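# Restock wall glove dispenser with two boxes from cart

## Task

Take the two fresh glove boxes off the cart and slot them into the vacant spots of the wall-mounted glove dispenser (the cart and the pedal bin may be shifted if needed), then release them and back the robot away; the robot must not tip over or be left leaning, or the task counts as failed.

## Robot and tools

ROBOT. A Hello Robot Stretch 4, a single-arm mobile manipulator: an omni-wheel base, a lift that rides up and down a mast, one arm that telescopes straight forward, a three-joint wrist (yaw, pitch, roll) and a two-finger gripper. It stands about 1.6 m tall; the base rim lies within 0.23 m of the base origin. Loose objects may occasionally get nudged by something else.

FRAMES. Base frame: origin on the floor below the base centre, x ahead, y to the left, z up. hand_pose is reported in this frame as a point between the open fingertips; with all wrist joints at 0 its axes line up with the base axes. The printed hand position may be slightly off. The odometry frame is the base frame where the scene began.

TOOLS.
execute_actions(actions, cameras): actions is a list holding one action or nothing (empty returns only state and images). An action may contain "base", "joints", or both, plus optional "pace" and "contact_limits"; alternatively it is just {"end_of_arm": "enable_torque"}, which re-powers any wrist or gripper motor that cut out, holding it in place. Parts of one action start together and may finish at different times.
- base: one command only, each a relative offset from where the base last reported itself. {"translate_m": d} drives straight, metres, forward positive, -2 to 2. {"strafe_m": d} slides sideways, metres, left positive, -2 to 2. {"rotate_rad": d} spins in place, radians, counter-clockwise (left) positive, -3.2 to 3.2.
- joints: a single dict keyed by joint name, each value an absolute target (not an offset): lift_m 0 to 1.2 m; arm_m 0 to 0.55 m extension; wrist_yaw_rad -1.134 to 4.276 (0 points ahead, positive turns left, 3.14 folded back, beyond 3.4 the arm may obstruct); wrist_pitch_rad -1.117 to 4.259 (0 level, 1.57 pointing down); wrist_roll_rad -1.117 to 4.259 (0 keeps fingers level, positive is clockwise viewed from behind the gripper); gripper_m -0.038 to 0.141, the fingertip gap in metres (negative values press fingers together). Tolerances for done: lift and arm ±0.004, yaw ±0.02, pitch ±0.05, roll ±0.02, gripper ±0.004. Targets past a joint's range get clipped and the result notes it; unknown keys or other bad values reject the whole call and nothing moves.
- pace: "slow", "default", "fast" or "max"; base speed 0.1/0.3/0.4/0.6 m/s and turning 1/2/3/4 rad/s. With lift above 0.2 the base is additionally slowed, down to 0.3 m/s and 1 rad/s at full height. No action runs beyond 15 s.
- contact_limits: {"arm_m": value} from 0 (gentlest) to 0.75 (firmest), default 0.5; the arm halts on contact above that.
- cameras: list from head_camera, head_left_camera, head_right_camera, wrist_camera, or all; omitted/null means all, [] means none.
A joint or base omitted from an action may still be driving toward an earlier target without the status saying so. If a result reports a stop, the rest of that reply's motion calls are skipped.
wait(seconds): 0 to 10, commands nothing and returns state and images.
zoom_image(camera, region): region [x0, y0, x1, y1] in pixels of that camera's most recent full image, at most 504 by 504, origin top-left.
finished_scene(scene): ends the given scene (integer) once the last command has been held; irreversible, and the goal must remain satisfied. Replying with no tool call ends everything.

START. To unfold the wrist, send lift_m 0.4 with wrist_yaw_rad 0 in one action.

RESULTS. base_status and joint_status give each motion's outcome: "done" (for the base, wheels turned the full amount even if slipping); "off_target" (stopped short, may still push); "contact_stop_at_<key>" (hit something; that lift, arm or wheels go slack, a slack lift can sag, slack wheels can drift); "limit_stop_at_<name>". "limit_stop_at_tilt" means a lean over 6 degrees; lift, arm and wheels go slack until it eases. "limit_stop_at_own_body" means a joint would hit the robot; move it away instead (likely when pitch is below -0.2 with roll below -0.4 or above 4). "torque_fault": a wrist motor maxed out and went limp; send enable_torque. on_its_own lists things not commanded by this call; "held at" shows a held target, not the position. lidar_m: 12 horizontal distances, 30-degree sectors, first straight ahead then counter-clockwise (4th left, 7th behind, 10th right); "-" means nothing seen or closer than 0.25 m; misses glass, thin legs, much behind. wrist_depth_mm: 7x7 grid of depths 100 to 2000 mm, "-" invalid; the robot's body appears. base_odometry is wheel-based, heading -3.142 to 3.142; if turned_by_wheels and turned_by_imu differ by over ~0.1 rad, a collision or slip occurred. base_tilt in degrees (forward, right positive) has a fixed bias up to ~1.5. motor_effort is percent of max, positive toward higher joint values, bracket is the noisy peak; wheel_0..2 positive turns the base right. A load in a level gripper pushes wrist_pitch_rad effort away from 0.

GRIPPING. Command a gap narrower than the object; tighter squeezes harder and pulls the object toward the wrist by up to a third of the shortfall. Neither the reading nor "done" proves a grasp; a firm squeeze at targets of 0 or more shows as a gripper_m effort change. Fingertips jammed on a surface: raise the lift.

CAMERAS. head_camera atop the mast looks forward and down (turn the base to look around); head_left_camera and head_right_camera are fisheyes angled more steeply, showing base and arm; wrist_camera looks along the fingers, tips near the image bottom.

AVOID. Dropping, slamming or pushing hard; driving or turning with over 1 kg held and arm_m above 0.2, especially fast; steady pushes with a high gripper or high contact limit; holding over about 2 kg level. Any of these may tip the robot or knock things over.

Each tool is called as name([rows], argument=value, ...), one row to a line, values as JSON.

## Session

execute_actions(actions=[])

Scene clock: 0.00 s.
base_odometry: x=+0.000 y=+0.000 heading=+0.000 (m, m, rad; odometry frame)
turned_by_wheels: +0.000 (rad since the last result)
turned_by_imu: +0.000 (rad since the last result)
base_tilt: forward=-0.9 right=+0.0 (deg)
lidar_m: 2.48 2.60 1.19 1.04 1.06 1.30 1.71 1.72 2.26 2.02 1.78 1.96
base_status: not commanded
joint_positions: lift_m=+0.134 arm_m=+0.001 wrist_yaw_rad=+3.138 wrist_pitch_rad=-0.001 wrist_roll_rad=-0.002 gripper_m=+0.057
joint_status: not commanded
motor_effort: lift_m=+19 arm_m=-1 wrist_yaw_rad=+0 wrist_pitch_rad=-8 wrist_roll_rad=+0 gripper_m=-4 wheel_0=+0 wheel_1=+0 wheel_2=+0 (%)
hand_pose: x=-0.1163 y=+0.0885 z=+0.3128 quat_wxyz=(+0.002, +0.000, -0.001, +1.000) (m; base frame)
wrist_depth_mm: - 145 249 - - - 1921 / - 111 144 - - - 1229 / - 115 143 - - - 1229 / - 132 167 - - - 1205 / 201 1808 1756 1983 - - 1255 / 220 1430 209 1336 195 1308 1182 / 218 854 798 135 842 788 842
pictures: head_camera, head_left_camera, head_right_camera, wrist_camera
Images, in order (width x height): head_camera 420x560, head_left_camera 420x672, head_right_camera 420x672, wrist_camera 616x392.

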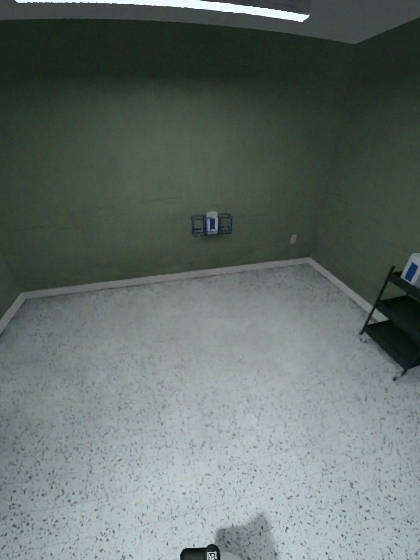

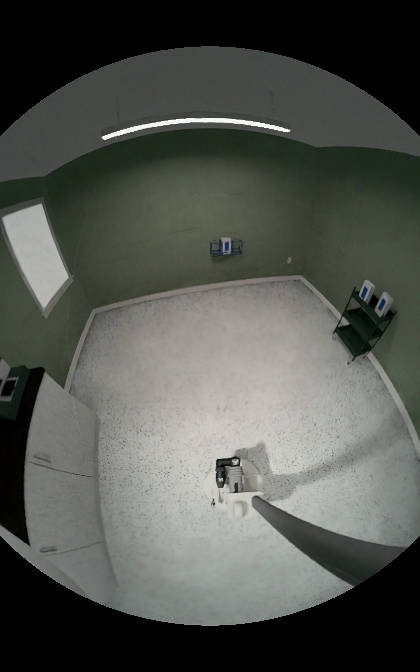

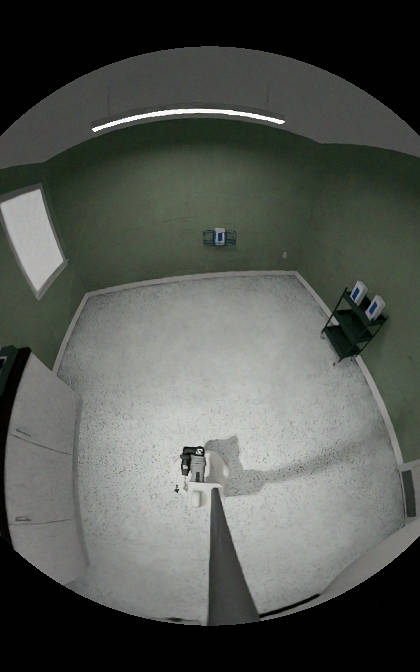

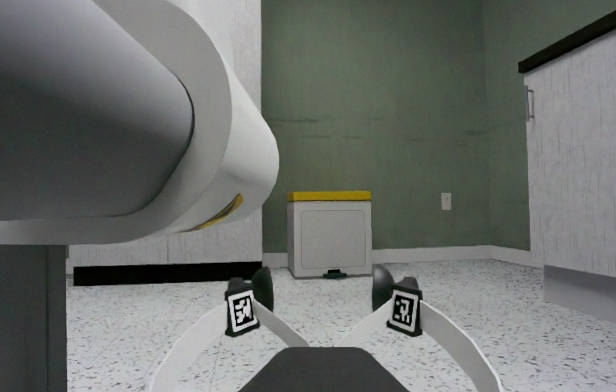

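execute_actions([
  {"base":{"translate_m":1.2},"joints":{"lift_m":0.6,"wrist_yaw_rad":0,"gripper_m":0.141}},
], cameras=[])

execute_actions([
  {"base":{"rotate_rad":-1.45}},
])

Scene clock: 7.13 s.
base_odometry: x=+1.200 y=+0.000 heading=+0.000 (m, m, rad; odometry frame)
turned_by_wheels: +0.000 (rad since the last result)
turned_by_imu: -0.005 (rad since the last result)
base_tilt: forward=-0.9 right=+0.0 (deg)
lidar_m: 1.31 1.40 1.72 1.91 1.36 1.60 2.88 2.88 2.00 1.37 1.79 1.57
base_status: done
joint_positions: lift_m=+0.600 arm_m=+0.001 wrist_yaw_rad=+0.000 wrist_pitch_rad=-0.001 wrist_roll_rad=-0.002 gripper_m=+0.141
joint_status: all done
motor_effort: lift_m=+21(22) arm_m=-1(1) wrist_yaw_rad=-1(7) wrist_pitch_rad=-8(9) wrist_roll_rad=+0(1) gripper_m=-4(9) wheel_0=+3(7) wheel_1=+3(7) wheel_2=-2(10) (%)
hand_pose: x=+0.4603 y=-0.0873 z=+0.7783 quat_wxyz=(+1.000, -0.001, +0.000, +0.000) (m; base frame)
wrist_depth_mm: 1160 1182 1229 1229 1366 1366 1464 / 1138 1182 1205 1255 1308 1397 1430 / 1118 1160 1205 1255 1281 1336 1464 / 1098 1160 1205 1229 1281 1336 1397 / 1118 1160 1205 1182 1281 1366 1397 / 1138 1118 219 1255 1255 211 1397 / 1078 1160 1205 141 1281 1308 1366
pictures: none
No camera images: the call's "cameras" was empty. Leave "cameras" out to get every camera's image.

Scene clock: 9.13 s.
base_odometry: x=+1.200 y=+0.000 heading=-1.449 (m, m, rad; odometry frame)
turned_by_wheels: -1.449 (rad since the last result)
turned_by_imu: -1.431 (rad since the last result)
base_tilt: forward=-0.9 right=+0.0 (deg)
lidar_m: 1.38 1.83 1.41 1.32 1.44 1.89 1.91 1.35 1.78 2.87 2.73 1.92
base_status: done
joint_positions: lift_m=+0.600 arm_m=+0.001 wrist_yaw_rad=+0.000 wrist_pitch_rad=-0.001 wrist_roll_rad=-0.002 gripper_m=+0.141
joint_status: not commanded
motor_effort: lift_m=+21(20) arm_m=-1(1) wrist_yaw_rad=-1(1) wrist_pitch_rad=-6(6) wrist_roll_rad=+0(0) gripper_m=+4(1) wheel_0=+4(9) wheel_1=+4(10) wheel_2=+3(9) (%)
hand_pose: x=+0.4603 y=-0.0874 z=+0.7783 quat_wxyz=(+1.000, -0.001, +0.000, +0.000) (m; base frame)
wrist_depth_mm: 1576 1618 1618 1708 1661 1661 1708 / 1576 1618 1661 1618 1708 1708 1661 / 1618 1661 1661 1661 1708 1661 1708 / 1576 1618 1618 1661 1661 1661 1708 / 1618 1576 1661 1576 1576 1661 1661 / 1576 1618 220 1537 1336 210 1661 / 1618 1576 1618 141 1618 1661 1661
pictures: head_camera, head_left_camera, head_right_camera, wrist_camera
Images, in order (width x height): head_camera 420x560, head_left_camera 420x672, head_right_camera 420x672, wrist_camera 616x392.

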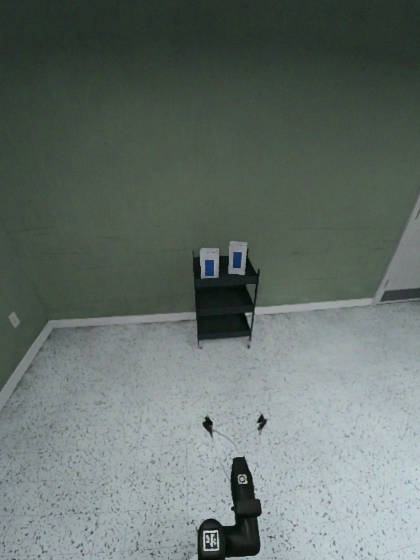

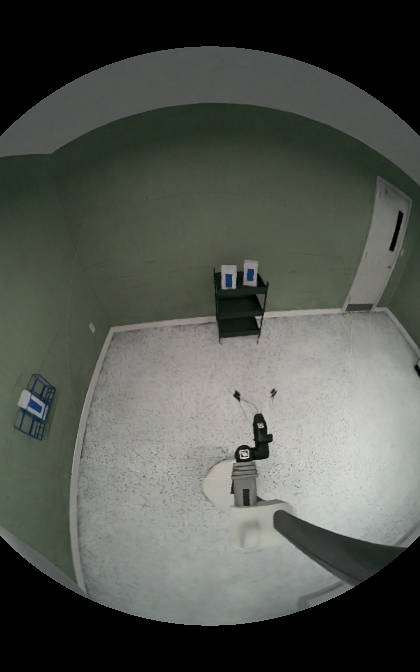

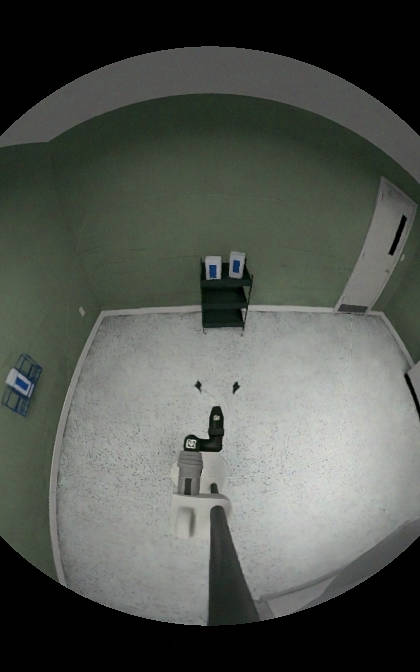

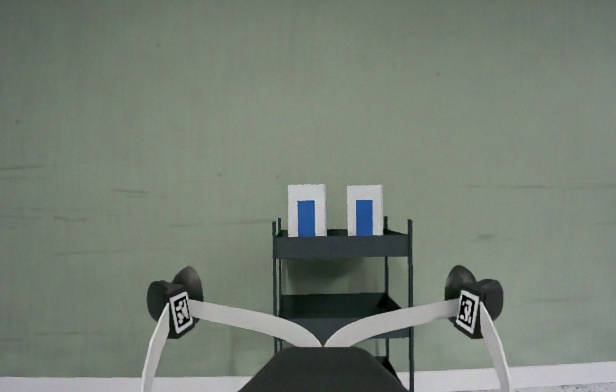

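execute_actions([
  {"base":{"strafe_m":0.055},"joints":{"lift_m":0.63}},
], cameras=[])

execute_actions([
  {"base":{"translate_m":0.55},"joints":{"arm_m":0.15}},
], cameras=["wrist_camera","head_camera"])

Scene clock: 12.60 s.
base_odometry: x=+1.254 y=+0.007 heading=-1.449 (m, m, rad; odometry frame)
turned_by_wheels: +0.000 (rad since the last result)
turned_by_imu: -0.002 (rad since the last result)
base_tilt: forward=-0.9 right=+0.0 (deg)
lidar_m: 1.38 1.86 1.32 1.26 1.40 1.84 1.92 1.40 1.78 2.91 2.72 1.48
base_status: done
joint_positions: lift_m=+0.630 arm_m=+0.001 wrist_yaw_rad=+0.000 wrist_pitch_rad=-0.001 wrist_roll_rad=-0.002 gripper_m=+0.141
joint_status: all done
motor_effort: lift_m=+22(20) arm_m=-1(1) wrist_yaw_rad=-1(1) wrist_pitch_rad=-7(8) wrist_roll_rad=+0(0) gripper_m=-2(1) wheel_0=-4(10) wheel_1=+2(11) wheel_2=+0(1) (%)
hand_pose: x=+0.4603 y=-0.0874 z=+0.8082 quat_wxyz=(+1.000, -0.001, +0.000, +0.000) (m; base frame)
wrist_depth_mm: 1576 1618 1618 1708 1661 1708 1756 / 1576 1618 1661 1661 1618 1618 1661 / 1618 1537 1618 1576 1618 1708 1661 / 1661 1576 1618 1618 1661 1618 1661 / 1661 1661 1618 1537 1366 1661 1661 / 1618 1618 219 1499 1537 209 1661 / 1576 1618 1661 141 1576 1661 1618
pictures: none
No camera images: the call's "cameras" was empty. Leave "cameras" out to get every camera's image.

Scene clock: 15.93 s.
base_odometry: x=+1.321 y=-0.539 heading=-1.449 (m, m, rad; odometry frame)
turned_by_wheels: +0.000 (rad since the last result)
turned_by_imu: -0.002 (rad since the last result)
base_tilt: forward=-0.9 right=+0.0 (deg)
lidar_m: 0.82 1.26 1.47 1.28 1.32 1.86 2.48 1.91 2.49 2.89 1.90 0.87
base_status: done
joint_positions: lift_m=+0.630 arm_m=+0.149 wrist_yaw_rad=+0.000 wrist_pitch_rad=-0.001 wrist_roll_rad=-0.002 gripper_m=+0.141
joint_status: all done
motor_effort: lift_m=+22(22) arm_m=+4(4) wrist_yaw_rad=+0(1) wrist_pitch_rad=-6(9) wrist_roll_rad=+0(0) gripper_m=+0(6) wheel_0=+2(3) wheel_1=+4(8) wheel_2=-1(11) (%)
hand_pose: x=+0.6086 y=-0.0874 z=+0.8082 quat_wxyz=(+1.000, -0.001, +0.000, +0.000) (m; base frame)
wrist_depth_mm: 904 917 917 917 931 931 946 / 891 904 917 917 946 917 931 / 904 904 917 904 931 946 946 / 891 904 904 539 917 917 946 / 904 891 904 539 654 931 917 / 878 891 219 488 488 211 492 / 891 904 904 141 647 917 931
pictures: head_camera, wrist_camera
Images, in order (width x height): head_camera 420x560, wrist_camera 616x392.

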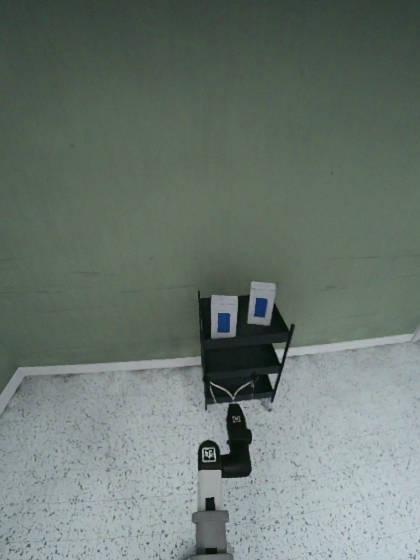

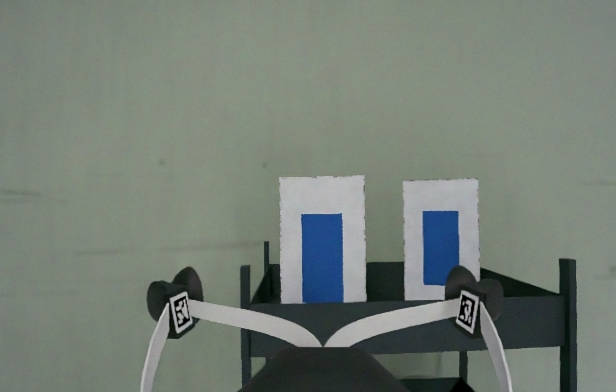

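execute_actions([
  {"joints":{"arm_m":0.49,"lift_m":0.645}},
], cameras=["wrist_camera"])

Scene clock: 21.80 s.
base_odometry: x=+1.321 y=-0.539 heading=-1.449 (m, m, rad; odometry frame)
turned_by_wheels: +0.000 (rad since the last result)
turned_by_imu: -0.002 (rad since the last result)
base_tilt: forward=-0.9 right=+0.0 (deg)
lidar_m: 0.84 1.29 1.46 1.27 1.31 1.88 2.47 1.93 2.48 2.90 1.95 0.89
base_status: not commanded
joint_positions: lift_m=+0.645 arm_m=+0.489 wrist_yaw_rad=-0.001 wrist_pitch_rad=-0.001 wrist_roll_rad=-0.002 gripper_m=+0.141
joint_status: all done
motor_effort: lift_m=+22(18) arm_m=+5(6) wrist_yaw_rad=+1(1) wrist_pitch_rad=-5(5) wrist_roll_rad=+1(1) gripper_m=+1(1) wheel_0=+2(2) wheel_1=+4(4) wheel_2=-1(1) (%)
hand_pose: x=+0.9485 y=-0.0876 z=+0.8232 quat_wxyz=(+1.000, -0.001, +0.000, +0.000) (m; base frame)
wrist_depth_mm: 564 569 564 569 574 585 591 / 554 564 564 569 580 574 585 / 554 559 569 569 580 574 580 / 554 559 204 196 190 330 296 / 559 554 202 196 188 336 297 / 549 554 200 193 186 200 296 / 549 554 202 138 186 338 296
pictures: wrist_camera
Images, in order (width x height): wrist_camera 616x392.

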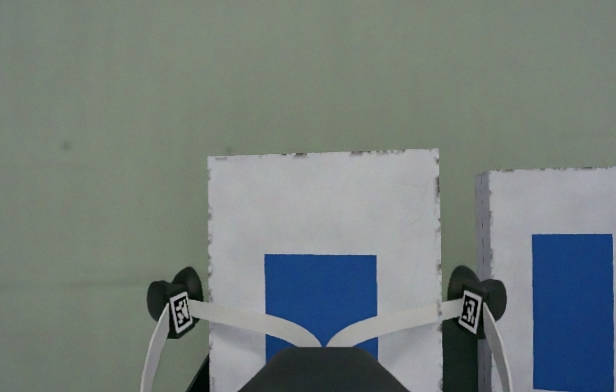

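execute_actions([
  {"base":{"strafe_m":0.04},"joints":{"wrist_yaw_rad":-0.14,"lift_m":0.665,"arm_m":0.495},"pace":"slow"},
], cameras=["wrist_camera"])

execute_actions([
  {"joints":{"gripper_m":0.06}},
], cameras=["wrist_camera"])

execute_actions([
  {"joints":{"lift_m":0.95}},
], cameras=[])

execute_actions([
  {"joints":{"arm_m":0.1,"wrist_yaw_rad":0}},
], cameras=[])

execute_actions([
  {"base":{"rotate_rad":1.57}},
], cameras=["wrist_camera","head_camera"])

Scene clock: 26.50 s.
base_odometry: x=+1.361 y=-0.534 heading=-1.449 (m, m, rad; odometry frame)
turned_by_wheels: +0.000 (rad since the last result)
turned_by_imu: -0.002 (rad since the last result)
base_tilt: forward=-0.9 right=+0.0 (deg)
lidar_m: 0.82 1.27 1.43 1.25 1.25 1.79 2.48 1.93 2.47 2.94 1.91 0.90
base_status: done
joint_positions: lift_m=+0.665 arm_m=+0.494 wrist_yaw_rad=-0.140 wrist_pitch_rad=-0.001 wrist_roll_rad=-0.002 gripper_m=+0.141
joint_status: all done
motor_effort: lift_m=+22(21) arm_m=+5(7) wrist_yaw_rad=-1(12) wrist_pitch_rad=-8(10) wrist_roll_rad=+1(0) gripper_m=-1(3) wheel_0=-4(6) wheel_1=+4(9) wheel_2=+0(2) (%)
hand_pose: x=+0.9386 y=-0.1267 z=+0.8430 quat_wxyz=(+0.998, -0.001, +0.000, -0.070) (m; base frame)
wrist_depth_mm: 525 544 569 591 615 640 676 / 521 539 569 585 621 640 654 / 521 535 559 580 603 634 661 / 521 535 549 203 204 340 334 / 517 539 549 201 204 334 329 / 512 525 200 202 202 204 325 / 512 525 455 140 202 332 325
pictures: wrist_camera
Images, in order (width x height): wrist_camera 616x392.

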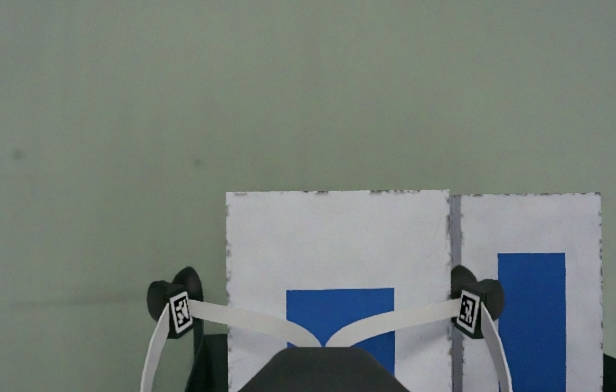

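Scene clock: 28.33 s.
base_odometry: x=+1.361 y=-0.534 heading=-1.449 (m, m, rad; odometry frame)
turned_by_wheels: +0.000 (rad since the last result)
turned_by_imu: -0.001 (rad since the last result)
base_tilt: forward=-0.8 right=+0.0 (deg)
lidar_m: 0.85 1.30 1.44 1.26 1.27 1.83 2.47 1.92 2.49 2.92 1.95 0.90
base_status: not commanded
joint_positions: lift_m=+0.665 arm_m=+0.494 wrist_yaw_rad=-0.142 wrist_pitch_rad=-0.002 wrist_roll_rad=-0.002 gripper_m=+0.061
joint_status: all done
motor_effort: lift_m=+22(22) arm_m=+4(5) wrist_yaw_rad=+5(7) wrist_pitch_rad=-4(9) wrist_roll_rad=+0(0) gripper_m=-31(26) wheel_0=-4(4) wheel_1=+3(4) wheel_2=+0(0) (%)
hand_pose: x=+0.9384 y=-0.1273 z=+0.8435 quat_wxyz=(+0.997, -0.001, -0.001, -0.071) (m; base frame)
wrist_depth_mm: 521 549 569 591 609 647 676 / 521 539 559 591 615 647 668 / 517 539 564 585 615 640 661 / 521 530 549 185 185 342 330 / 517 535 186 185 186 334 329 / 517 530 186 187 187 182 327 / 508 525 189 125 189 334 324
pictures: wrist_camera
Images, in order (width x height): wrist_camera 616x392.

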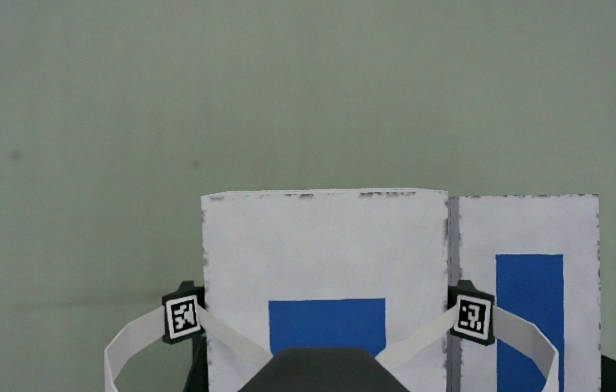

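Scene clock: 30.57 s.
base_odometry: x=+1.361 y=-0.534 heading=-1.449 (m, m, rad; odometry frame)
turned_by_wheels: +0.000 (rad since the last result)
turned_by_imu: -0.001 (rad since the last result)
base_tilt: forward=-0.9 right=+0.0 (deg)
lidar_m: 0.83 1.28 1.42 1.24 1.27 1.82 2.46 1.93 2.51 2.93 1.93 0.88
base_status: not commanded
joint_positions: lift_m=+0.949 arm_m=+0.494 wrist_yaw_rad=-0.140 wrist_pitch_rad=+0.006 wrist_roll_rad=-0.002 gripper_m=+0.061
joint_status: all done
on_its_own: wrist_pitch_rad is at rest, and its effort (-26) is outside its rest range (-23 to +23)
motor_effort: lift_m=+25(24) arm_m=+4(4) wrist_yaw_rad=+0(4) wrist_pitch_rad=-26(25) wrist_roll_rad=+0(2) gripper_m=-30(30) wheel_0=-4(4) wheel_1=+3(3) wheel_2=+0(0) (%)
hand_pose: x=+0.9386 y=-0.1268 z=+1.1261 quat_wxyz=(+0.998, -0.001, +0.003, -0.070) (m; base frame)
wrist_depth_mm: 517 539 564 580 609 640 676 / 517 539 559 585 609 640 661 / 517 535 554 580 603 627 668 / 521 535 549 190 190 634 661 / 512 530 187 189 189 627 661 / 512 530 186 187 188 182 661 / 517 525 185 186 187 621 640
pictures: none
No camera images: the call's "cameras" was empty. Leave "cameras" out to get every camera's image.

Scene clock: 32.83 s.
base_odometry: x=+1.361 y=-0.534 heading=-1.448 (m, m, rad; odometry frame)
turned_by_wheels: +0.000 (rad since the last result)
turned_by_imu: -0.001 (rad since the last result)
base_tilt: forward=-0.8 right=+0.0 (deg)
lidar_m: 0.48 1.29 1.42 1.24 1.29 1.83 2.47 1.93 2.48 2.92 1.94 0.53
base_status: not commanded
joint_positions: lift_m=+0.949 arm_m=+0.101 wrist_yaw_rad=+0.000 wrist_pitch_rad=+0.006 wrist_roll_rad=-0.002 gripper_m=+0.061
joint_status: all done
on_its_own: wrist_pitch_rad is at rest, and its effort (-26) is outside its rest range (-23 to +23)
motor_effort: lift_m=+24(25) arm_m=-5(4) wrist_yaw_rad=+0(12) wrist_pitch_rad=-26(27) wrist_roll_rad=+0(1) gripper_m=-30(32) wheel_0=-1(4) wheel_1=+3(3) wheel_2=+0(0) (%)
hand_pose: x=+0.5602 y=-0.0875 z=+1.1260 quat_wxyz=(+1.000, -0.001, +0.003, +0.000) (m; base frame)
wrist_depth_mm: 931 946 946 960 976 960 991 / 946 960 960 960 960 976 976 / 946 946 960 976 946 960 991 / 931 960 946 190 190 976 976 / 931 946 187 189 189 960 991 / 946 931 186 186 188 182 976 / 931 960 186 186 187 683 976
pictures: none
No camera images: the call's "cameras" was empty. Leave "cameras" out to get every camera's image.

Scene clock: 35.00 s.
base_odometry: x=+1.361 y=-0.534 heading=+0.121 (m, m, rad; odometry frame)
turned_by_wheels: +1.569 (rad since the last result)
turned_by_imu: +1.548 (rad since the last result)
base_tilt: forward=-0.9 right=+0.0 (deg)
lidar_m: 0.50 1.26 1.80 2.47 1.93 2.46 3.00 1.95 0.91 0.82 1.28 0.54
base_status: done
joint_positions: lift_m=+0.950 arm_m=+0.101 wrist_yaw_rad=+0.000 wrist_pitch_rad=+0.006 wrist_roll_rad=-0.002 gripper_m=+0.061
joint_status: not commanded
on_its_own: wrist_pitch_rad is at rest, and its effort (-27) is outside its rest range (-23 to +23)
motor_effort: lift_m=+24(25) arm_m=-4(5) wrist_yaw_rad=+0(6) wrist_pitch_rad=-27(26) wrist_roll_rad=+0(2) gripper_m=-32(32) wheel_0=-1(14) wheel_1=-4(8) wheel_2=-1(8) (%)
hand_pose: x=+0.5602 y=-0.0874 z=+1.1261 quat_wxyz=(+1.000, -0.001, +0.003, +0.000) (m; base frame)
wrist_depth_mm: 1060 1060 1078 1060 1078 1078 1118 / 1042 1042 1060 1060 1078 1098 1078 / 1042 1060 1060 1042 1078 1078 1098 / 1042 1060 1060 189 190 1060 1098 / 1025 1042 188 188 189 1078 1098 / 1025 1042 186 187 187 181 1060 / 1042 960 185 186 187 1060 1078
pictures: head_camera, wrist_camera
Images, in order (width x height): head_camera 420x560, wrist_camera 616x392.

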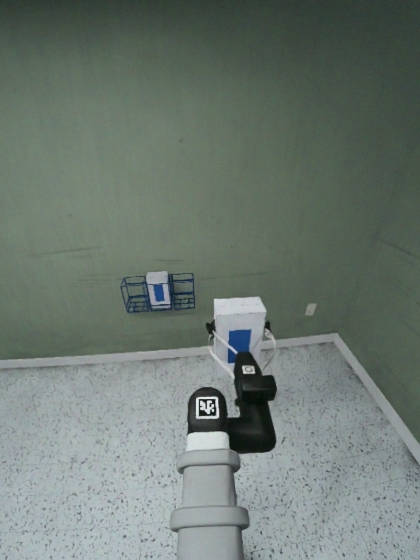

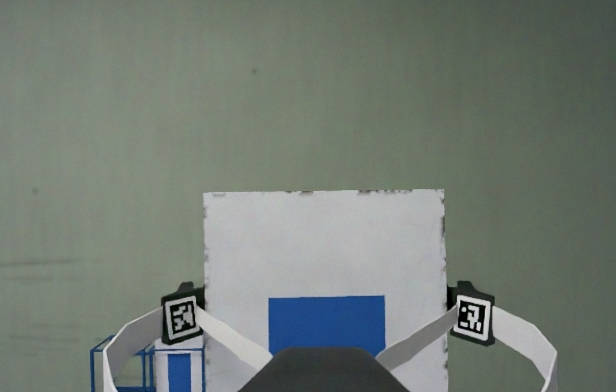

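execute_actions([
  {"base":{"rotate_rad":0.04}},
], cameras=[])

execute_actions([
  {"base":{"strafe_m":0.16}},
], cameras=[])

execute_actions([
  {"base":{"translate_m":0.34},"joints":{"lift_m":0.86}},
], cameras=[])

execute_actions([
  {"joints":{"arm_m":0.48}},
], cameras=["head_camera"])

zoom_image(camera="head_camera", region=[140,250,280,380])

Scene clock: 41.50 s.
base_odometry: x=+1.361 y=-0.534 heading=+0.161 (m, m, rad; odometry frame)
turned_by_wheels: +0.039 (rad since the last result)
turned_by_imu: +0.037 (rad since the last result)
base_tilt: forward=-0.9 right=+0.0 (deg)
lidar_m: 0.49 1.27 1.86 2.23 1.92 2.54 2.98 1.86 0.89 0.84 1.27 0.51
base_status: done
joint_positions: lift_m=+0.950 arm_m=+0.101 wrist_yaw_rad=+0.000 wrist_pitch_rad=+0.006 wrist_roll_rad=-0.002 gripper_m=+0.061
joint_status: not commanded
on_its_own: wrist_pitch_rad is at rest, and its effort (-25) is outside its rest range (-23 to +23)
motor_effort: lift_m=+24(24) arm_m=-4(5) wrist_yaw_rad=-1(6) wrist_pitch_rad=-25(25) wrist_roll_rad=-1(0) gripper_m=-34(27) wheel_0=-3(5) wheel_1=-2(8) wheel_2=-2(8) (%)
hand_pose: x=+0.5602 y=-0.0874 z=+1.1261 quat_wxyz=(+1.000, -0.001, +0.003, +0.000) (m; base frame)
wrist_depth_mm: 1078 1078 1060 1060 1060 1060 1078 / 1060 1078 1078 1060 1060 1025 1060 / 1078 1060 1042 1042 1042 1060 1042 / 1042 1060 1078 189 190 1060 1060 / 1078 1060 189 188 189 1042 1042 / 1078 1060 186 187 187 183 1060 / 1042 1060 185 186 186 1042 1060
pictures: none
No camera images: the call's "cameras" was empty. Leave "cameras" out to get every camera's image.

Scene clock: 43.27 s.
base_odometry: x=+1.335 y=-0.376 heading=+0.160 (m, m, rad; odometry frame)
turned_by_wheels: +0.000 (rad since the last result)
turned_by_imu: -0.001 (rad since the last result)
base_tilt: forward=-0.9 right=-0.1 (deg)
lidar_m: 0.49 1.39 1.85 2.23 1.76 2.34 2.98 2.08 1.05 0.99 1.44 0.54
base_status: done
joint_positions: lift_m=+0.950 arm_m=+0.101 wrist_yaw_rad=+0.000 wrist_pitch_rad=+0.006 wrist_roll_rad=-0.002 gripper_m=+0.061
joint_status: not commanded
on_its_own: wrist_pitch_rad is at rest, and its effort (-27) is outside its rest range (-23 to +23)
motor_effort: lift_m=+24(24) arm_m=-5(4) wrist_yaw_rad=+0(3) wrist_pitch_rad=-27(26) wrist_roll_rad=+0(1) gripper_m=-34(27) wheel_0=-2(11) wheel_1=+1(11) wheel_2=+0(3) (%)
hand_pose: x=+0.5602 y=-0.0874 z=+1.1261 quat_wxyz=(+1.000, -0.001, +0.003, +0.000) (m; base frame)
wrist_depth_mm: 1060 1078 1060 1060 1060 1078 1078 / 1042 1042 1060 1060 1042 1042 1060 / 1042 1060 1060 1042 1060 1060 1025 / 1025 1060 1060 189 190 1078 1042 / 1060 1042 188 188 190 1025 1060 / 1025 1060 186 187 188 181 1060 / 1042 1042 185 186 186 1025 1042
pictures: none
No camera images: the call's "cameras" was empty. Leave "cameras" out to get every camera's image.

Scene clock: 45.87 s.
base_odometry: x=+1.671 y=-0.321 heading=+0.161 (m, m, rad; odometry frame)
turned_by_wheels: +0.000 (rad since the last result)
turned_by_imu: -0.002 (rad since the last result)
base_tilt: forward=-0.9 right=+0.0 (deg)
lidar_m: 0.50 0.96 1.33 2.29 1.92 2.38 3.41 2.08 1.08 1.39 1.45 1.07
base_status: done
joint_positions: lift_m=+0.860 arm_m=+0.101 wrist_yaw_rad=+0.000 wrist_pitch_rad=+0.006 wrist_roll_rad=-0.002 gripper_m=+0.061
joint_status: all done
on_its_own: wrist_pitch_rad is at rest, and its effort (-27) is outside its rest range (-23 to +23)
motor_effort: lift_m=+17(25) arm_m=-4(4) wrist_yaw_rad=-1(1) wrist_pitch_rad=-27(27) wrist_roll_rad=+0(1) gripper_m=-33(30) wheel_0=+4(9) wheel_1=+3(8) wheel_2=-1(12) (%)
hand_pose: x=+0.5602 y=-0.0874 z=+1.0367 quat_wxyz=(+1.000, -0.001, +0.003, +0.000) (m; base frame)
wrist_depth_mm: 699 699 715 707 707 707 715 / 715 707 715 707 707 707 699 / 707 707 699 707 707 723 707 / 707 699 699 189 190 707 699 / 699 699 188 189 189 699 699 / 699 683 187 187 187 181 699 / 691 707 185 186 186 699 691
pictures: none
No camera images: the call's "cameras" was empty. Leave "cameras" out to get every camera's image.

Scene clock: 48.10 s.
base_odometry: x=+1.671 y=-0.321 heading=+0.161 (m, m, rad; odometry frame)
turned_by_wheels: +0.000 (rad since the last result)
turned_by_imu: -0.001 (rad since the last result)
base_tilt: forward=-0.8 right=+0.0 (deg)
lidar_m: 0.87 0.96 1.39 2.31 1.93 2.36 3.45 2.08 1.06 1.39 1.44 1.06
base_status: not commanded
joint_positions: lift_m=+0.860 arm_m=+0.479 wrist_yaw_rad=+0.000 wrist_pitch_rad=+0.006 wrist_roll_rad=-0.002 gripper_m=+0.061
joint_status: all done
on_its_own: wrist_pitch_rad is at rest, and its effort (-24) is outside its rest range (-23 to +23)
motor_effort: lift_m=+17(17) arm_m=+5(4) wrist_yaw_rad=-1(1) wrist_pitch_rad=-24(27) wrist_roll_rad=-1(1) gripper_m=-29(32) wheel_0=+4(4) wheel_1=+3(4) wheel_2=-1(1) (%)
hand_pose: x=+0.9386 y=-0.0874 z=+1.0367 quat_wxyz=(+1.000, -0.001, +0.003, +0.000) (m; base frame)
wrist_depth_mm: 322 322 324 324 322 324 324 / 322 324 320 324 324 320 322 / 324 322 322 322 324 322 324 / 322 320 322 190 190 322 319 / 322 319 187 188 189 320 322 / 319 320 187 186 187 182 319 / 319 317 185 185 186 317 319
pictures: head_camera
Images, in order (width x height): head_camera 420x560.

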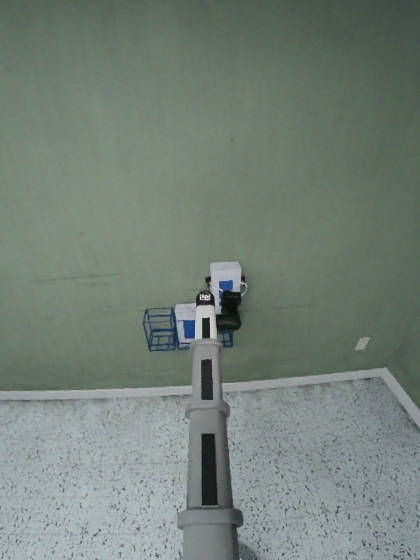

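Region (140, 250, 280, 380) of head_camera's 420x560 image, scaled by 3.600, with more detail than that image has; it fills the top 468 rows of this view, and the rest is white.

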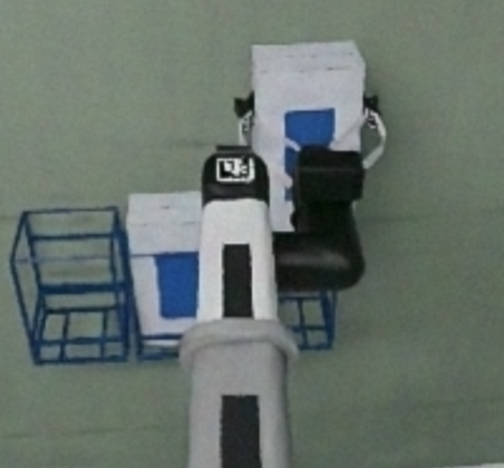

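execute_actions([
  {"base":{"strafe_m":0.008},"joints":{"arm_m":0.526,"lift_m":0.82},"pace":"slow"},
], cameras=[])

execute_actions([
  {"joints":{"lift_m":0.77},"pace":"slow"},
], cameras=["head_camera"])

zoom_image(camera="head_camera", region=[140,250,280,380])

Scene clock: 53.40 s.
base_odometry: x=+1.670 y=-0.314 heading=+0.161 (m, m, rad; odometry frame)
turned_by_wheels: +0.000 (rad since the last result)
turned_by_imu: -0.002 (rad since the last result)
base_tilt: forward=-0.9 right=+0.0 (deg)
lidar_m: 0.88 0.95 1.37 2.29 1.89 2.34 3.45 2.12 1.04 1.40 1.46 1.05
base_status: done
joint_positions: lift_m=+0.820 arm_m=+0.525 wrist_yaw_rad=+0.000 wrist_pitch_rad=+0.006 wrist_roll_rad=-0.002 gripper_m=+0.061
joint_status: all done
on_its_own: wrist_pitch_rad is at rest, and its effort (-25) is outside its rest range (-23 to +23)
motor_effort: lift_m=+17(13) arm_m=+5(7) wrist_yaw_rad=-1(1) wrist_pitch_rad=-25(28) wrist_roll_rad=-1(0) gripper_m=-32(34) wheel_0=-5(8) wheel_1=+4(8) wheel_2=+0(1) (%)
hand_pose: x=+0.9846 y=-0.0874 z=+0.9967 quat_wxyz=(+1.000, -0.001, +0.003, +0.000) (m; base frame)
wrist_depth_mm: 276 277 276 277 276 274 276 / 277 274 276 276 276 273 274 / 274 276 274 276 274 276 274 / 274 274 274 190 191 273 274 / 273 274 187 188 189 272 272 / 272 273 186 187 188 182 274 / 272 273 185 186 186 272 272
pictures: none
No camera images: the call's "cameras" was empty. Leave "cameras" out to get every camera's image.

Scene clock: 54.70 s.
base_odometry: x=+1.670 y=-0.314 heading=+0.161 (m, m, rad; odometry frame)
turned_by_wheels: +0.001 (rad since the last result)
turned_by_imu: +0.000 (rad since the last result)
base_tilt: forward=-0.9 right=+0.0 (deg)
lidar_m: 0.90 0.93 1.39 2.28 1.92 2.36 3.45 2.12 1.07 1.38 1.45 1.07
base_status: not commanded
joint_positions: lift_m=+0.771 arm_m=+0.525 wrist_yaw_rad=+0.005 wrist_pitch_rad=-0.033 wrist_roll_rad=-0.006 gripper_m=+0.061
joint_status: all done
on_its_own: wrist_pitch_rad is at rest, and its effort (+85) is outside its rest range (-23 to +23)
motor_effort: lift_m=+3(18) arm_m=+5(5) wrist_yaw_rad=-13(13) wrist_pitch_rad=+85(84) wrist_roll_rad=+12(12) gripper_m=-27(31) wheel_0=+1(5) wheel_1=+4(4) wheel_2=+0(0) (%)
hand_pose: x=+0.9848 y=-0.0861 z=+0.9590 quat_wxyz=(+1.000, -0.003, -0.016, +0.002) (m; base frame)
wrist_depth_mm: 291 290 289 286 289 287 287 / 286 286 286 286 283 282 282 / 283 282 282 282 279 278 279 / 279 279 194 194 195 278 276 / 276 277 190 190 192 274 272 / 271 272 185 187 188 180 268 / 271 270 182 183 184 266 265
pictures: head_camera
Images, in order (width x height): head_camera 420x560.

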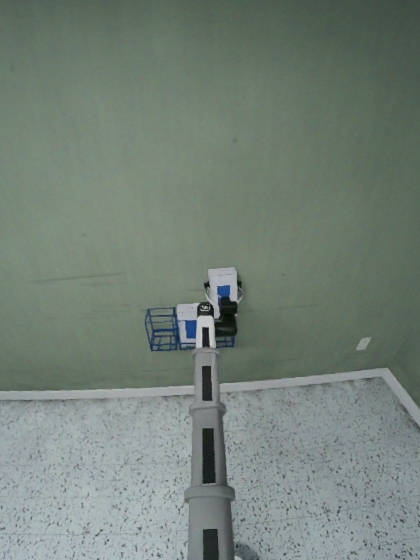

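Region (140, 250, 280, 380) of head_camera's 420x560 image, scaled by 3.600, with more detail than that image has; it fills the top 468 rows of this view, and the rest is white.

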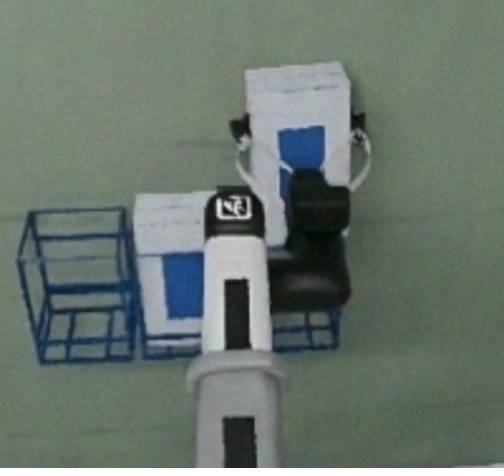

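execute_actions([
  {"joints":{"lift_m":0.815},"pace":"slow"},
], cameras=[])

execute_actions([
  {"base":{"strafe_m":0.013},"pace":"slow"},
], cameras=[])

execute_actions([
  {"joints":{"lift_m":0.78},"pace":"slow"},
], cameras=["head_camera"])

Scene clock: 59.83 s.
base_odometry: x=+1.670 y=-0.314 heading=+0.161 (m, m, rad; odometry frame)
turned_by_wheels: +0.000 (rad since the last result)
turned_by_imu: -0.002 (rad since the last result)
base_tilt: forward=-0.9 right=+0.0 (deg)
lidar_m: 0.89 0.93 1.39 2.29 1.92 2.33 3.42 2.13 1.06 1.38 1.42 1.05
base_status: not commanded
joint_positions: lift_m=+0.814 arm_m=+0.525 wrist_yaw_rad=+0.000 wrist_pitch_rad=+0.005 wrist_roll_rad=-0.002 gripper_m=+0.061
joint_status: all done
on_its_own: wrist_pitch_rad is at rest, and its effort (-25) is outside its rest range (-23 to +23)
motor_effort: lift_m=+25(27) arm_m=+5(5) wrist_yaw_rad=-1(13) wrist_pitch_rad=-25(85) wrist_roll_rad=+1(12) gripper_m=-34(29) wheel_0=+1(1) wheel_1=+4(4) wheel_2=+0(0) (%)
hand_pose: x=+0.9846 y=-0.0873 z=+0.9911 quat_wxyz=(+1.000, -0.001, +0.003, +0.000) (m; base frame)
wrist_depth_mm: 276 277 276 277 277 277 277 / 274 276 276 274 276 274 274 / 276 274 274 276 274 276 274 / 274 276 274 190 190 274 273 / 273 274 187 188 189 273 273 / 274 272 186 187 187 181 273 / 273 274 184 186 186 272 271
pictures: none
No camera images: the call's "cameras" was empty. Leave "cameras" out to get every camera's image.

Scene clock: 60.80 s.
base_odometry: x=+1.668 y=-0.301 heading=+0.161 (m, m, rad; odometry frame)
turned_by_wheels: +0.000 (rad since the last result)
turned_by_imu: +0.000 (rad since the last result)
base_tilt: forward=-0.8 right=+0.0 (deg)
lidar_m: 0.88 0.94 1.35 2.26 1.89 2.32 3.39 2.10 1.08 1.41 1.46 1.05
base_status: done
joint_positions: lift_m=+0.814 arm_m=+0.525 wrist_yaw_rad=+0.000 wrist_pitch_rad=+0.005 wrist_roll_rad=-0.002 gripper_m=+0.061
joint_status: not commanded
on_its_own: wrist_pitch_rad is at rest, and its effort (-26) is outside its rest range (-23 to +23)
motor_effort: lift_m=+25(25) arm_m=+5(5) wrist_yaw_rad=-1(2) wrist_pitch_rad=-26(27) wrist_roll_rad=+1(2) gripper_m=-31(29) wheel_0=-5(11) wheel_1=+5(7) wheel_2=+0(1) (%)
hand_pose: x=+0.9846 y=-0.0874 z=+0.9911 quat_wxyz=(+1.000, -0.001, +0.003, +0.000) (m; base frame)
wrist_depth_mm: 276 276 276 274 276 276 274 / 274 276 276 274 274 274 274 / 276 276 274 274 273 276 276 / 274 274 274 189 190 273 274 / 272 273 187 189 189 271 274 / 274 273 186 187 188 181 273 / 272 272 186 186 187 271 273
pictures: none
No camera images: the call's "cameras" was empty. Leave "cameras" out to get every camera's image.

Scene clock: 61.93 s.
base_odometry: x=+1.668 y=-0.301 heading=+0.161 (m, m, rad; odometry frame)
turned_by_wheels: +0.000 (rad since the last result)
turned_by_imu: +0.000 (rad since the last result)
base_tilt: forward=-0.8 right=-0.1 (deg)
lidar_m: 0.90 0.94 1.37 2.27 1.92 2.32 3.39 2.11 1.10 1.40 1.46 1.06
base_status: not commanded
joint_positions: lift_m=+0.780 arm_m=+0.525 wrist_yaw_rad=+0.000 wrist_pitch_rad=+0.006 wrist_roll_rad=-0.002 gripper_m=+0.061
joint_status: all done
on_its_own: wrist_pitch_rad is at rest, and its effort (-25) is outside its rest range (-23 to +23)
motor_effort: lift_m=+16(26) arm_m=+4(5) wrist_yaw_rad=-1(1) wrist_pitch_rad=-25(25) wrist_roll_rad=+0(0) gripper_m=-29(34) wheel_0=-5(5) wheel_1=+5(5) wheel_2=+0(0) (%)
hand_pose: x=+0.9846 y=-0.0874 z=+0.9568 quat_wxyz=(+1.000, -0.001, +0.003, +0.000) (m; base frame)
wrist_depth_mm: 276 276 276 276 277 273 274 / 274 274 274 274 277 274 274 / 273 274 274 274 274 274 276 / 273 276 274 189 191 274 273 / 276 273 188 188 189 272 272 / 273 273 186 187 188 181 273 / 271 273 185 186 187 272 272
pictures: head_camera
Images, in order (width x height): head_camera 420x560.

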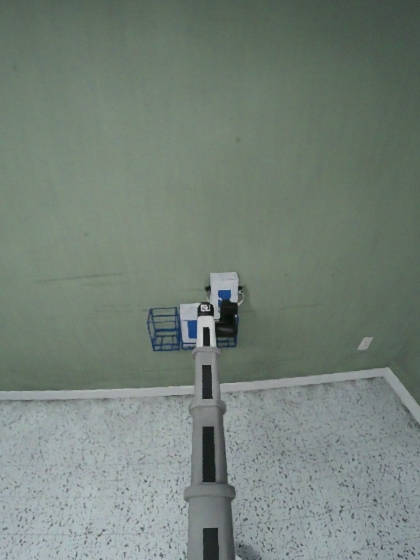

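execute_actions([
  {"joints":{"lift_m":0.755},"pace":"slow"},
], cameras=[])

execute_actions([
  {"joints":{"lift_m":0.695},"pace":"slow"},
], cameras=["wrist_camera","head_camera"])

Scene clock: 64.57 s.
base_odometry: x=+1.668 y=-0.301 heading=+0.161 (m, m, rad; odometry frame)
turned_by_wheels: +0.000 (rad since the last result)
turned_by_imu: -0.001 (rad since the last result)
base_tilt: forward=-0.8 right=+0.0 (deg)
lidar_m: 0.89 0.93 1.37 2.27 1.89 2.32 3.36 2.12 1.08 1.41 1.46 1.06
base_status: not commanded
joint_positions: lift_m=+0.755 arm_m=+0.525 wrist_yaw_rad=+0.000 wrist_pitch_rad=+0.006 wrist_roll_rad=-0.002 gripper_m=+0.061
joint_status: all done
motor_effort: lift_m=+17(12) arm_m=+5(5) wrist_yaw_rad=-1(0) wrist_pitch_rad=-23(25) wrist_roll_rad=+1(1) gripper_m=-32(30) wheel_0=-5(5) wheel_1=+5(5) wheel_2=+0(0) (%)
hand_pose: x=+0.9846 y=-0.0874 z=+0.9317 quat_wxyz=(+1.000, -0.001, +0.003, +0.000) (m; base frame)
wrist_depth_mm: 276 276 277 274 277 276 273 / 277 274 274 274 276 276 274 / 273 274 276 274 276 273 273 / 274 274 273 189 191 272 273 / 274 274 188 188 189 272 273 / 273 274 187 188 189 181 271 / 273 271 185 185 187 272 271
pictures: none
No camera images: the call's "cameras" was empty. Leave "cameras" out to get every camera's image.

Scene clock: 65.93 s.
base_odometry: x=+1.668 y=-0.301 heading=+0.161 (m, m, rad; odometry frame)
turned_by_wheels: +0.000 (rad since the last result)
turned_by_imu: -0.001 (rad since the last result)
base_tilt: forward=-0.9 right=-0.1 (deg)
lidar_m: 0.89 0.95 1.38 2.27 1.88 2.33 3.35 2.11 1.09 1.41 1.46 1.07
base_status: not commanded
joint_positions: lift_m=+0.695 arm_m=+0.525 wrist_yaw_rad=+0.000 wrist_pitch_rad=+0.006 wrist_roll_rad=-0.002 gripper_m=+0.061
joint_status: all done
on_its_own: wrist_pitch_rad is at rest, and its effort (-26) is outside its rest range (-23 to +23)
motor_effort: lift_m=+17(17) arm_m=+4(5) wrist_yaw_rad=-1(0) wrist_pitch_rad=-26(28) wrist_roll_rad=+1(2) gripper_m=-33(29) wheel_0=-5(5) wheel_1=+5(5) wheel_2=+0(0) (%)
hand_pose: x=+0.9846 y=-0.0874 z=+0.8717 quat_wxyz=(+1.000, -0.001, +0.003, +0.000) (m; base frame)
wrist_depth_mm: 277 276 274 276 277 274 276 / 274 274 274 276 273 274 274 / 274 276 276 274 274 274 273 / 274 274 273 190 190 273 273 / 272 273 188 188 189 273 274 / 274 274 186 187 188 181 272 / 192 186 185 185 186 272 273
pictures: head_camera, wrist_camera
Images, in order (width x height): head_camera 420x560, wrist_camera 616x392.

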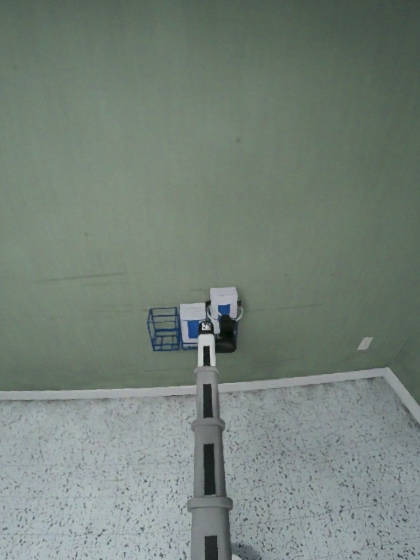

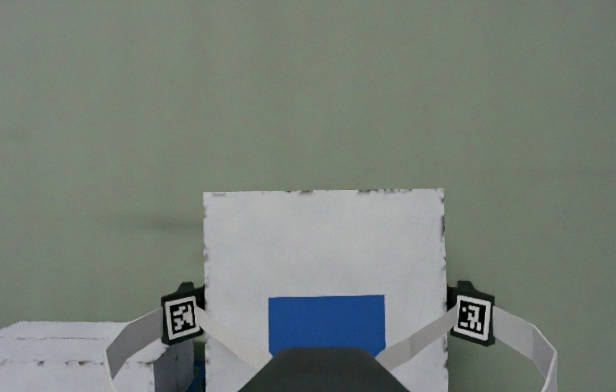

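Same state as the successful release.

execute_actions([
  {"joints":{"gripper_m":0.13}},
], cameras=["wrist_camera"])

execute_actions([
  {"joints":{"lift_m":0.74}},
], cameras=[])

execute_actions([
  {"joints":{"arm_m":0.0,"lift_m":0.64,"gripper_m":0.141}},
], cameras=["wrist_camera"])

Scene clock: 69.40 s.
base_odometry: x=+1.668 y=-0.301 heading=+0.161 (m, m, rad; odometry frame)
turned_by_wheels: +0.000 (rad since the last result)
turned_by_imu: -0.001 (rad since the last result)
base_tilt: forward=-0.8 right=+0.0 (deg)
lidar_m: 0.89 0.93 1.39 2.27 1.86 2.31 3.36 2.13 1.09 1.40 1.47 1.06
base_status: not commanded
joint_positions: lift_m=+0.695 arm_m=+0.525 wrist_yaw_rad=+0.000 wrist_pitch_rad=+0.000 wrist_roll_rad=-0.002 gripper_m=+0.130
joint_status: all done
motor_effort: lift_m=+17(17) arm_m=+5(5) wrist_yaw_rad=+1(1) wrist_pitch_rad=-10(28) wrist_roll_rad=+0(2) gripper_m=+2(32) wheel_0=-5(5) wheel_1=+5(5) wheel_2=+0(0) (%)
hand_pose: x=+0.9845 y=-0.0876 z=+0.8735 quat_wxyz=(+1.000, -0.001, +0.000, +0.000) (m; base frame)
wrist_depth_mm: 278 278 278 278 277 277 278 / 278 276 277 277 278 276 276 / 276 277 276 274 276 274 274 / 274 274 274 274 276 274 274 / 274 273 273 274 274 274 272 / 273 273 203 273 271 211 273 / 202 196 227 137 192 270 272
pictures: wrist_camera
Images, in order (width x height): wrist_camera 616x392.

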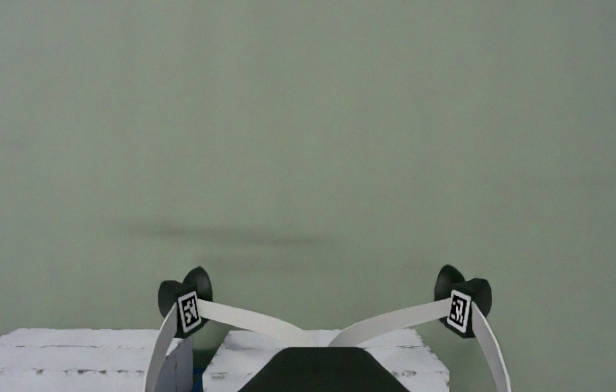

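Scene clock: 70.47 s.
base_odometry: x=+1.668 y=-0.301 heading=+0.161 (m, m, rad; odometry frame)
turned_by_wheels: +0.000 (rad since the last result)
turned_by_imu: +0.000 (rad since the last result)
base_tilt: forward=-0.8 right=+0.0 (deg)
lidar_m: 0.90 0.95 1.38 2.26 1.90 2.33 3.36 2.10 1.08 1.42 1.43 1.05
base_status: not commanded
joint_positions: lift_m=+0.740 arm_m=+0.525 wrist_yaw_rad=+0.000 wrist_pitch_rad=-0.001 wrist_roll_rad=-0.002 gripper_m=+0.130
joint_status: all done
motor_effort: lift_m=+22(25) arm_m=+4(5) wrist_yaw_rad=+1(2) wrist_pitch_rad=-8(7) wrist_roll_rad=+1(1) gripper_m=-5(1) wheel_0=-5(5) wheel_1=+5(5) wheel_2=+0(0) (%)
hand_pose: x=+0.9845 y=-0.0876 z=+0.9181 quat_wxyz=(+1.000, -0.001, +0.000, +0.000) (m; base frame)
wrist_depth_mm: 277 277 278 278 278 278 276 / 277 277 277 276 277 276 276 / 274 276 274 276 274 273 276 / 273 273 274 273 273 273 274 / 274 273 273 272 273 273 272 / 273 273 204 272 272 211 273 / 271 271 271 137 272 272 272
pictures: none
No camera images: the call's "cameras" was empty. Leave "cameras" out to get every camera's image.

Scene clock: 73.07 s.
base_odometry: x=+1.668 y=-0.301 heading=+0.161 (m, m, rad; odometry frame)
turned_by_wheels: +0.000 (rad since the last result)
turned_by_imu: -0.001 (rad since the last result)
base_tilt: forward=-0.8 right=+0.0 (deg)
lidar_m: 0.88 0.94 1.38 2.27 1.88 2.34 3.38 2.11 1.08 1.42 1.48 1.03
base_status: not commanded
joint_positions: lift_m=+0.640 arm_m=+0.002 wrist_yaw_rad=+0.000 wrist_pitch_rad=-0.001 wrist_roll_rad=-0.002 gripper_m=+0.141
joint_status: all done
motor_effort: lift_m=+14(20) arm_m=-5(4) wrist_yaw_rad=+0(1) wrist_pitch_rad=-7(8) wrist_roll_rad=+1(2) gripper_m=-1(2) wheel_0=-5(5) wheel_1=+5(5) wheel_2=+0(0) (%)
hand_pose: x=+0.4610 y=-0.0874 z=+0.8188 quat_wxyz=(+1.000, -0.001, +0.000, +0.000) (m; base frame)
wrist_depth_mm: 820 809 820 820 809 820 820 / 809 820 798 820 820 820 809 / 820 809 809 798 798 809 798 / 798 820 820 788 798 809 809 / 798 809 715 715 798 798 788 / 798 798 220 715 788 211 798 / 788 788 798 141 809 798 798
pictures: wrist_camera
Images, in order (width x height): wrist_camera 616x392.

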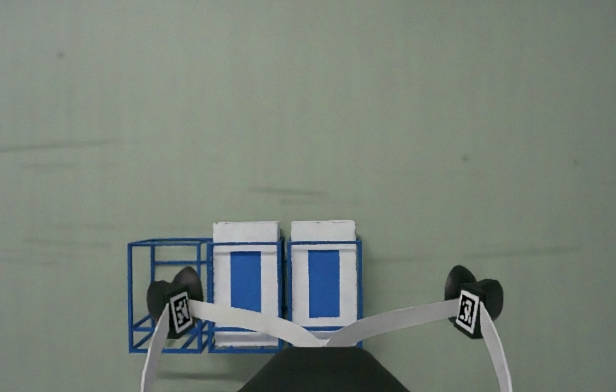

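execute_actions([
  {"base":{"translate_m":-0.34},"joints":{"lift_m":0.665}},
], cameras=[])

execute_actions([
  {"base":{"strafe_m":-0.3}},
], cameras=[])

execute_actions([
  {"base":{"rotate_rad":-1.61}},
], cameras=[])

execute_actions([
  {"base":{"strafe_m":-0.17},"joints":{"arm_m":0.3}},
], cameras=["wrist_camera","head_camera"])

Scene clock: 79.17 s.
base_odometry: x=+1.332 y=-0.356 heading=+0.161 (m, m, rad; odometry frame)
turned_by_wheels: +0.000 (rad since the last result)
turned_by_imu: -0.002 (rad since the last result)
base_tilt: forward=-0.9 right=+0.0 (deg)
lidar_m: 1.23 1.39 1.84 2.22 1.74 2.30 2.97 2.16 1.08 1.02 1.48 1.42
base_status: done
joint_positions: lift_m=+0.665 arm_m=+0.002 wrist_yaw_rad=+0.000 wrist_pitch_rad=-0.001 wrist_roll_rad=-0.002 gripper_m=+0.141
joint_status: all done
motor_effort: lift_m=+22(27) arm_m=-4(5) wrist_yaw_rad=+0(0) wrist_pitch_rad=-8(8) wrist_roll_rad=+1(1) gripper_m=-3(0) wheel_0=-4(6) wheel_1=-2(7) wheel_2=+1(10) (%)
hand_pose: x=+0.4609 y=-0.0874 z=+0.8431 quat_wxyz=(+1.000, -0.001, +0.000, +0.000) (m; base frame)
wrist_depth_mm: 1160 1182 1182 1182 1160 1160 1160 / 1160 1160 1160 1182 1182 1160 1160 / 1138 1138 1182 1160 1182 1160 1138 / 1160 1138 1160 1160 1160 1160 1160 / 1160 1160 1138 1042 1160 1160 1160 / 1138 1182 220 1042 1138 210 1160 / 1138 1138 1138 141 1138 1138 1138
pictures: none
No camera images: the call's "cameras" was empty. Leave "cameras" out to get every camera's image.

Scene clock: 81.50 s.
base_odometry: x=+1.380 y=-0.652 heading=+0.161 (m, m, rad; odometry frame)
turned_by_wheels: +0.000 (rad since the last result)
turned_by_imu: +0.000 (rad since the last result)
base_tilt: forward=-0.9 right=+0.0 (deg)
lidar_m: 1.25 1.28 1.88 2.32 2.03 2.75 2.98 1.68 0.77 0.73 1.16 1.45
base_status: done
joint_positions: lift_m=+0.665 arm_m=+0.002 wrist_yaw_rad=+0.000 wrist_pitch_rad=-0.001 wrist_roll_rad=-0.002 gripper_m=+0.141
joint_status: not commanded
motor_effort: lift_m=+21(22) arm_m=-5(5) wrist_yaw_rad=+0(0) wrist_pitch_rad=-7(7) wrist_roll_rad=+1(1) gripper_m=+1(2) wheel_0=+1(10) wheel_1=+0(10) wheel_2=+0(2) (%)
hand_pose: x=+0.4609 y=-0.0874 z=+0.8432 quat_wxyz=(+1.000, -0.001, +0.000, +0.000) (m; base frame)
wrist_depth_mm: 1205 1182 1182 1138 1182 1160 1182 / 1160 1160 1160 1160 1160 1160 1138 / 1160 1182 1160 1138 1205 1182 1182 / 1182 1182 1160 1182 1160 1138 1138 / 1138 1078 1078 1182 1160 1182 1205 / 1138 1060 219 1160 1138 208 1160 / 1160 1118 1160 141 1160 1138 1138
pictures: none
No camera images: the call's "cameras" was empty. Leave "cameras" out to get every camera's image.

Scene clock: 83.57 s.
base_odometry: x=+1.380 y=-0.652 heading=-1.448 (m, m, rad; odometry frame)
turned_by_wheels: -1.609 (rad since the last result)
turned_by_imu: -1.589 (rad since the last result)
base_tilt: forward=-0.9 right=+0.0 (deg)
lidar_m: 0.70 1.13 1.45 1.25 1.28 1.81 2.61 2.05 2.66 2.94 1.71 0.77
base_status: done
joint_positions: lift_m=+0.665 arm_m=+0.002 wrist_yaw_rad=+0.000 wrist_pitch_rad=-0.001 wrist_roll_rad=-0.002 gripper_m=+0.141
joint_status: not commanded
motor_effort: lift_m=+21(21) arm_m=-4(4) wrist_yaw_rad=+0(0) wrist_pitch_rad=-7(6) wrist_roll_rad=+1(1) gripper_m=+0(1) wheel_0=+4(7) wheel_1=+2(10) wheel_2=+2(8) (%)
hand_pose: x=+0.4609 y=-0.0874 z=+0.8432 quat_wxyz=(+1.000, -0.001, +0.000, +0.000) (m; base frame)
wrist_depth_mm: 931 960 960 976 960 946 960 / 931 931 946 946 960 960 960 / 904 917 946 960 946 960 960 / 917 946 917 931 946 946 960 / 931 931 917 960 946 661 976 / 931 931 219 831 668 211 591 / 904 917 931 141 517 517 521
pictures: none
No camera images: the call's "cameras" was empty. Leave "cameras" out to get every camera's image.

Scene clock: 85.57 s.
base_odometry: x=+1.212 y=-0.672 heading=-1.448 (m, m, rad; odometry frame)
turned_by_wheels: +0.000 (rad since the last result)
turned_by_imu: -0.001 (rad since the last result)
base_tilt: forward=-0.9 right=+0.0 (deg)
lidar_m: 0.71 1.18 1.53 1.42 1.45 2.01 2.00 2.01 2.62 2.79 1.77 0.77
base_status: done
joint_positions: lift_m=+0.665 arm_m=+0.299 wrist_yaw_rad=+0.000 wrist_pitch_rad=-0.001 wrist_roll_rad=-0.002 gripper_m=+0.141
joint_status: all done
motor_effort: lift_m=+21(21) arm_m=+4(5) wrist_yaw_rad=+0(1) wrist_pitch_rad=-7(7) wrist_roll_rad=+1(1) gripper_m=+3(2) wheel_0=+1(10) wheel_1=-2(10) wheel_2=+0(2) (%)
hand_pose: x=+0.7586 y=-0.0874 z=+0.8433 quat_wxyz=(+1.000, -0.001, +0.000, +0.000) (m; base frame)
wrist_depth_mm: 634 640 647 647 654 668 661 / 634 640 647 647 661 661 661 / 640 647 647 654 654 661 676 / 634 634 634 647 654 654 661 / 634 647 634 640 370 654 661 / 634 634 219 647 364 211 647 / 627 436 530 141 368 402 654
pictures: head_camera, wrist_camera
Images, in order (width x height): head_camera 420x560, wrist_camera 616x392.

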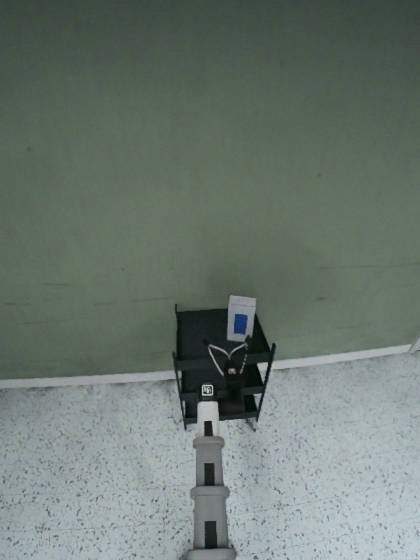

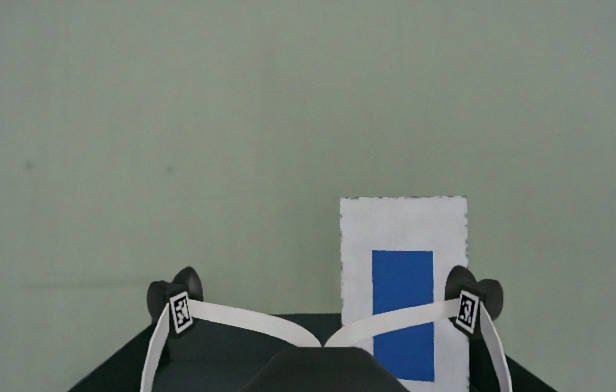

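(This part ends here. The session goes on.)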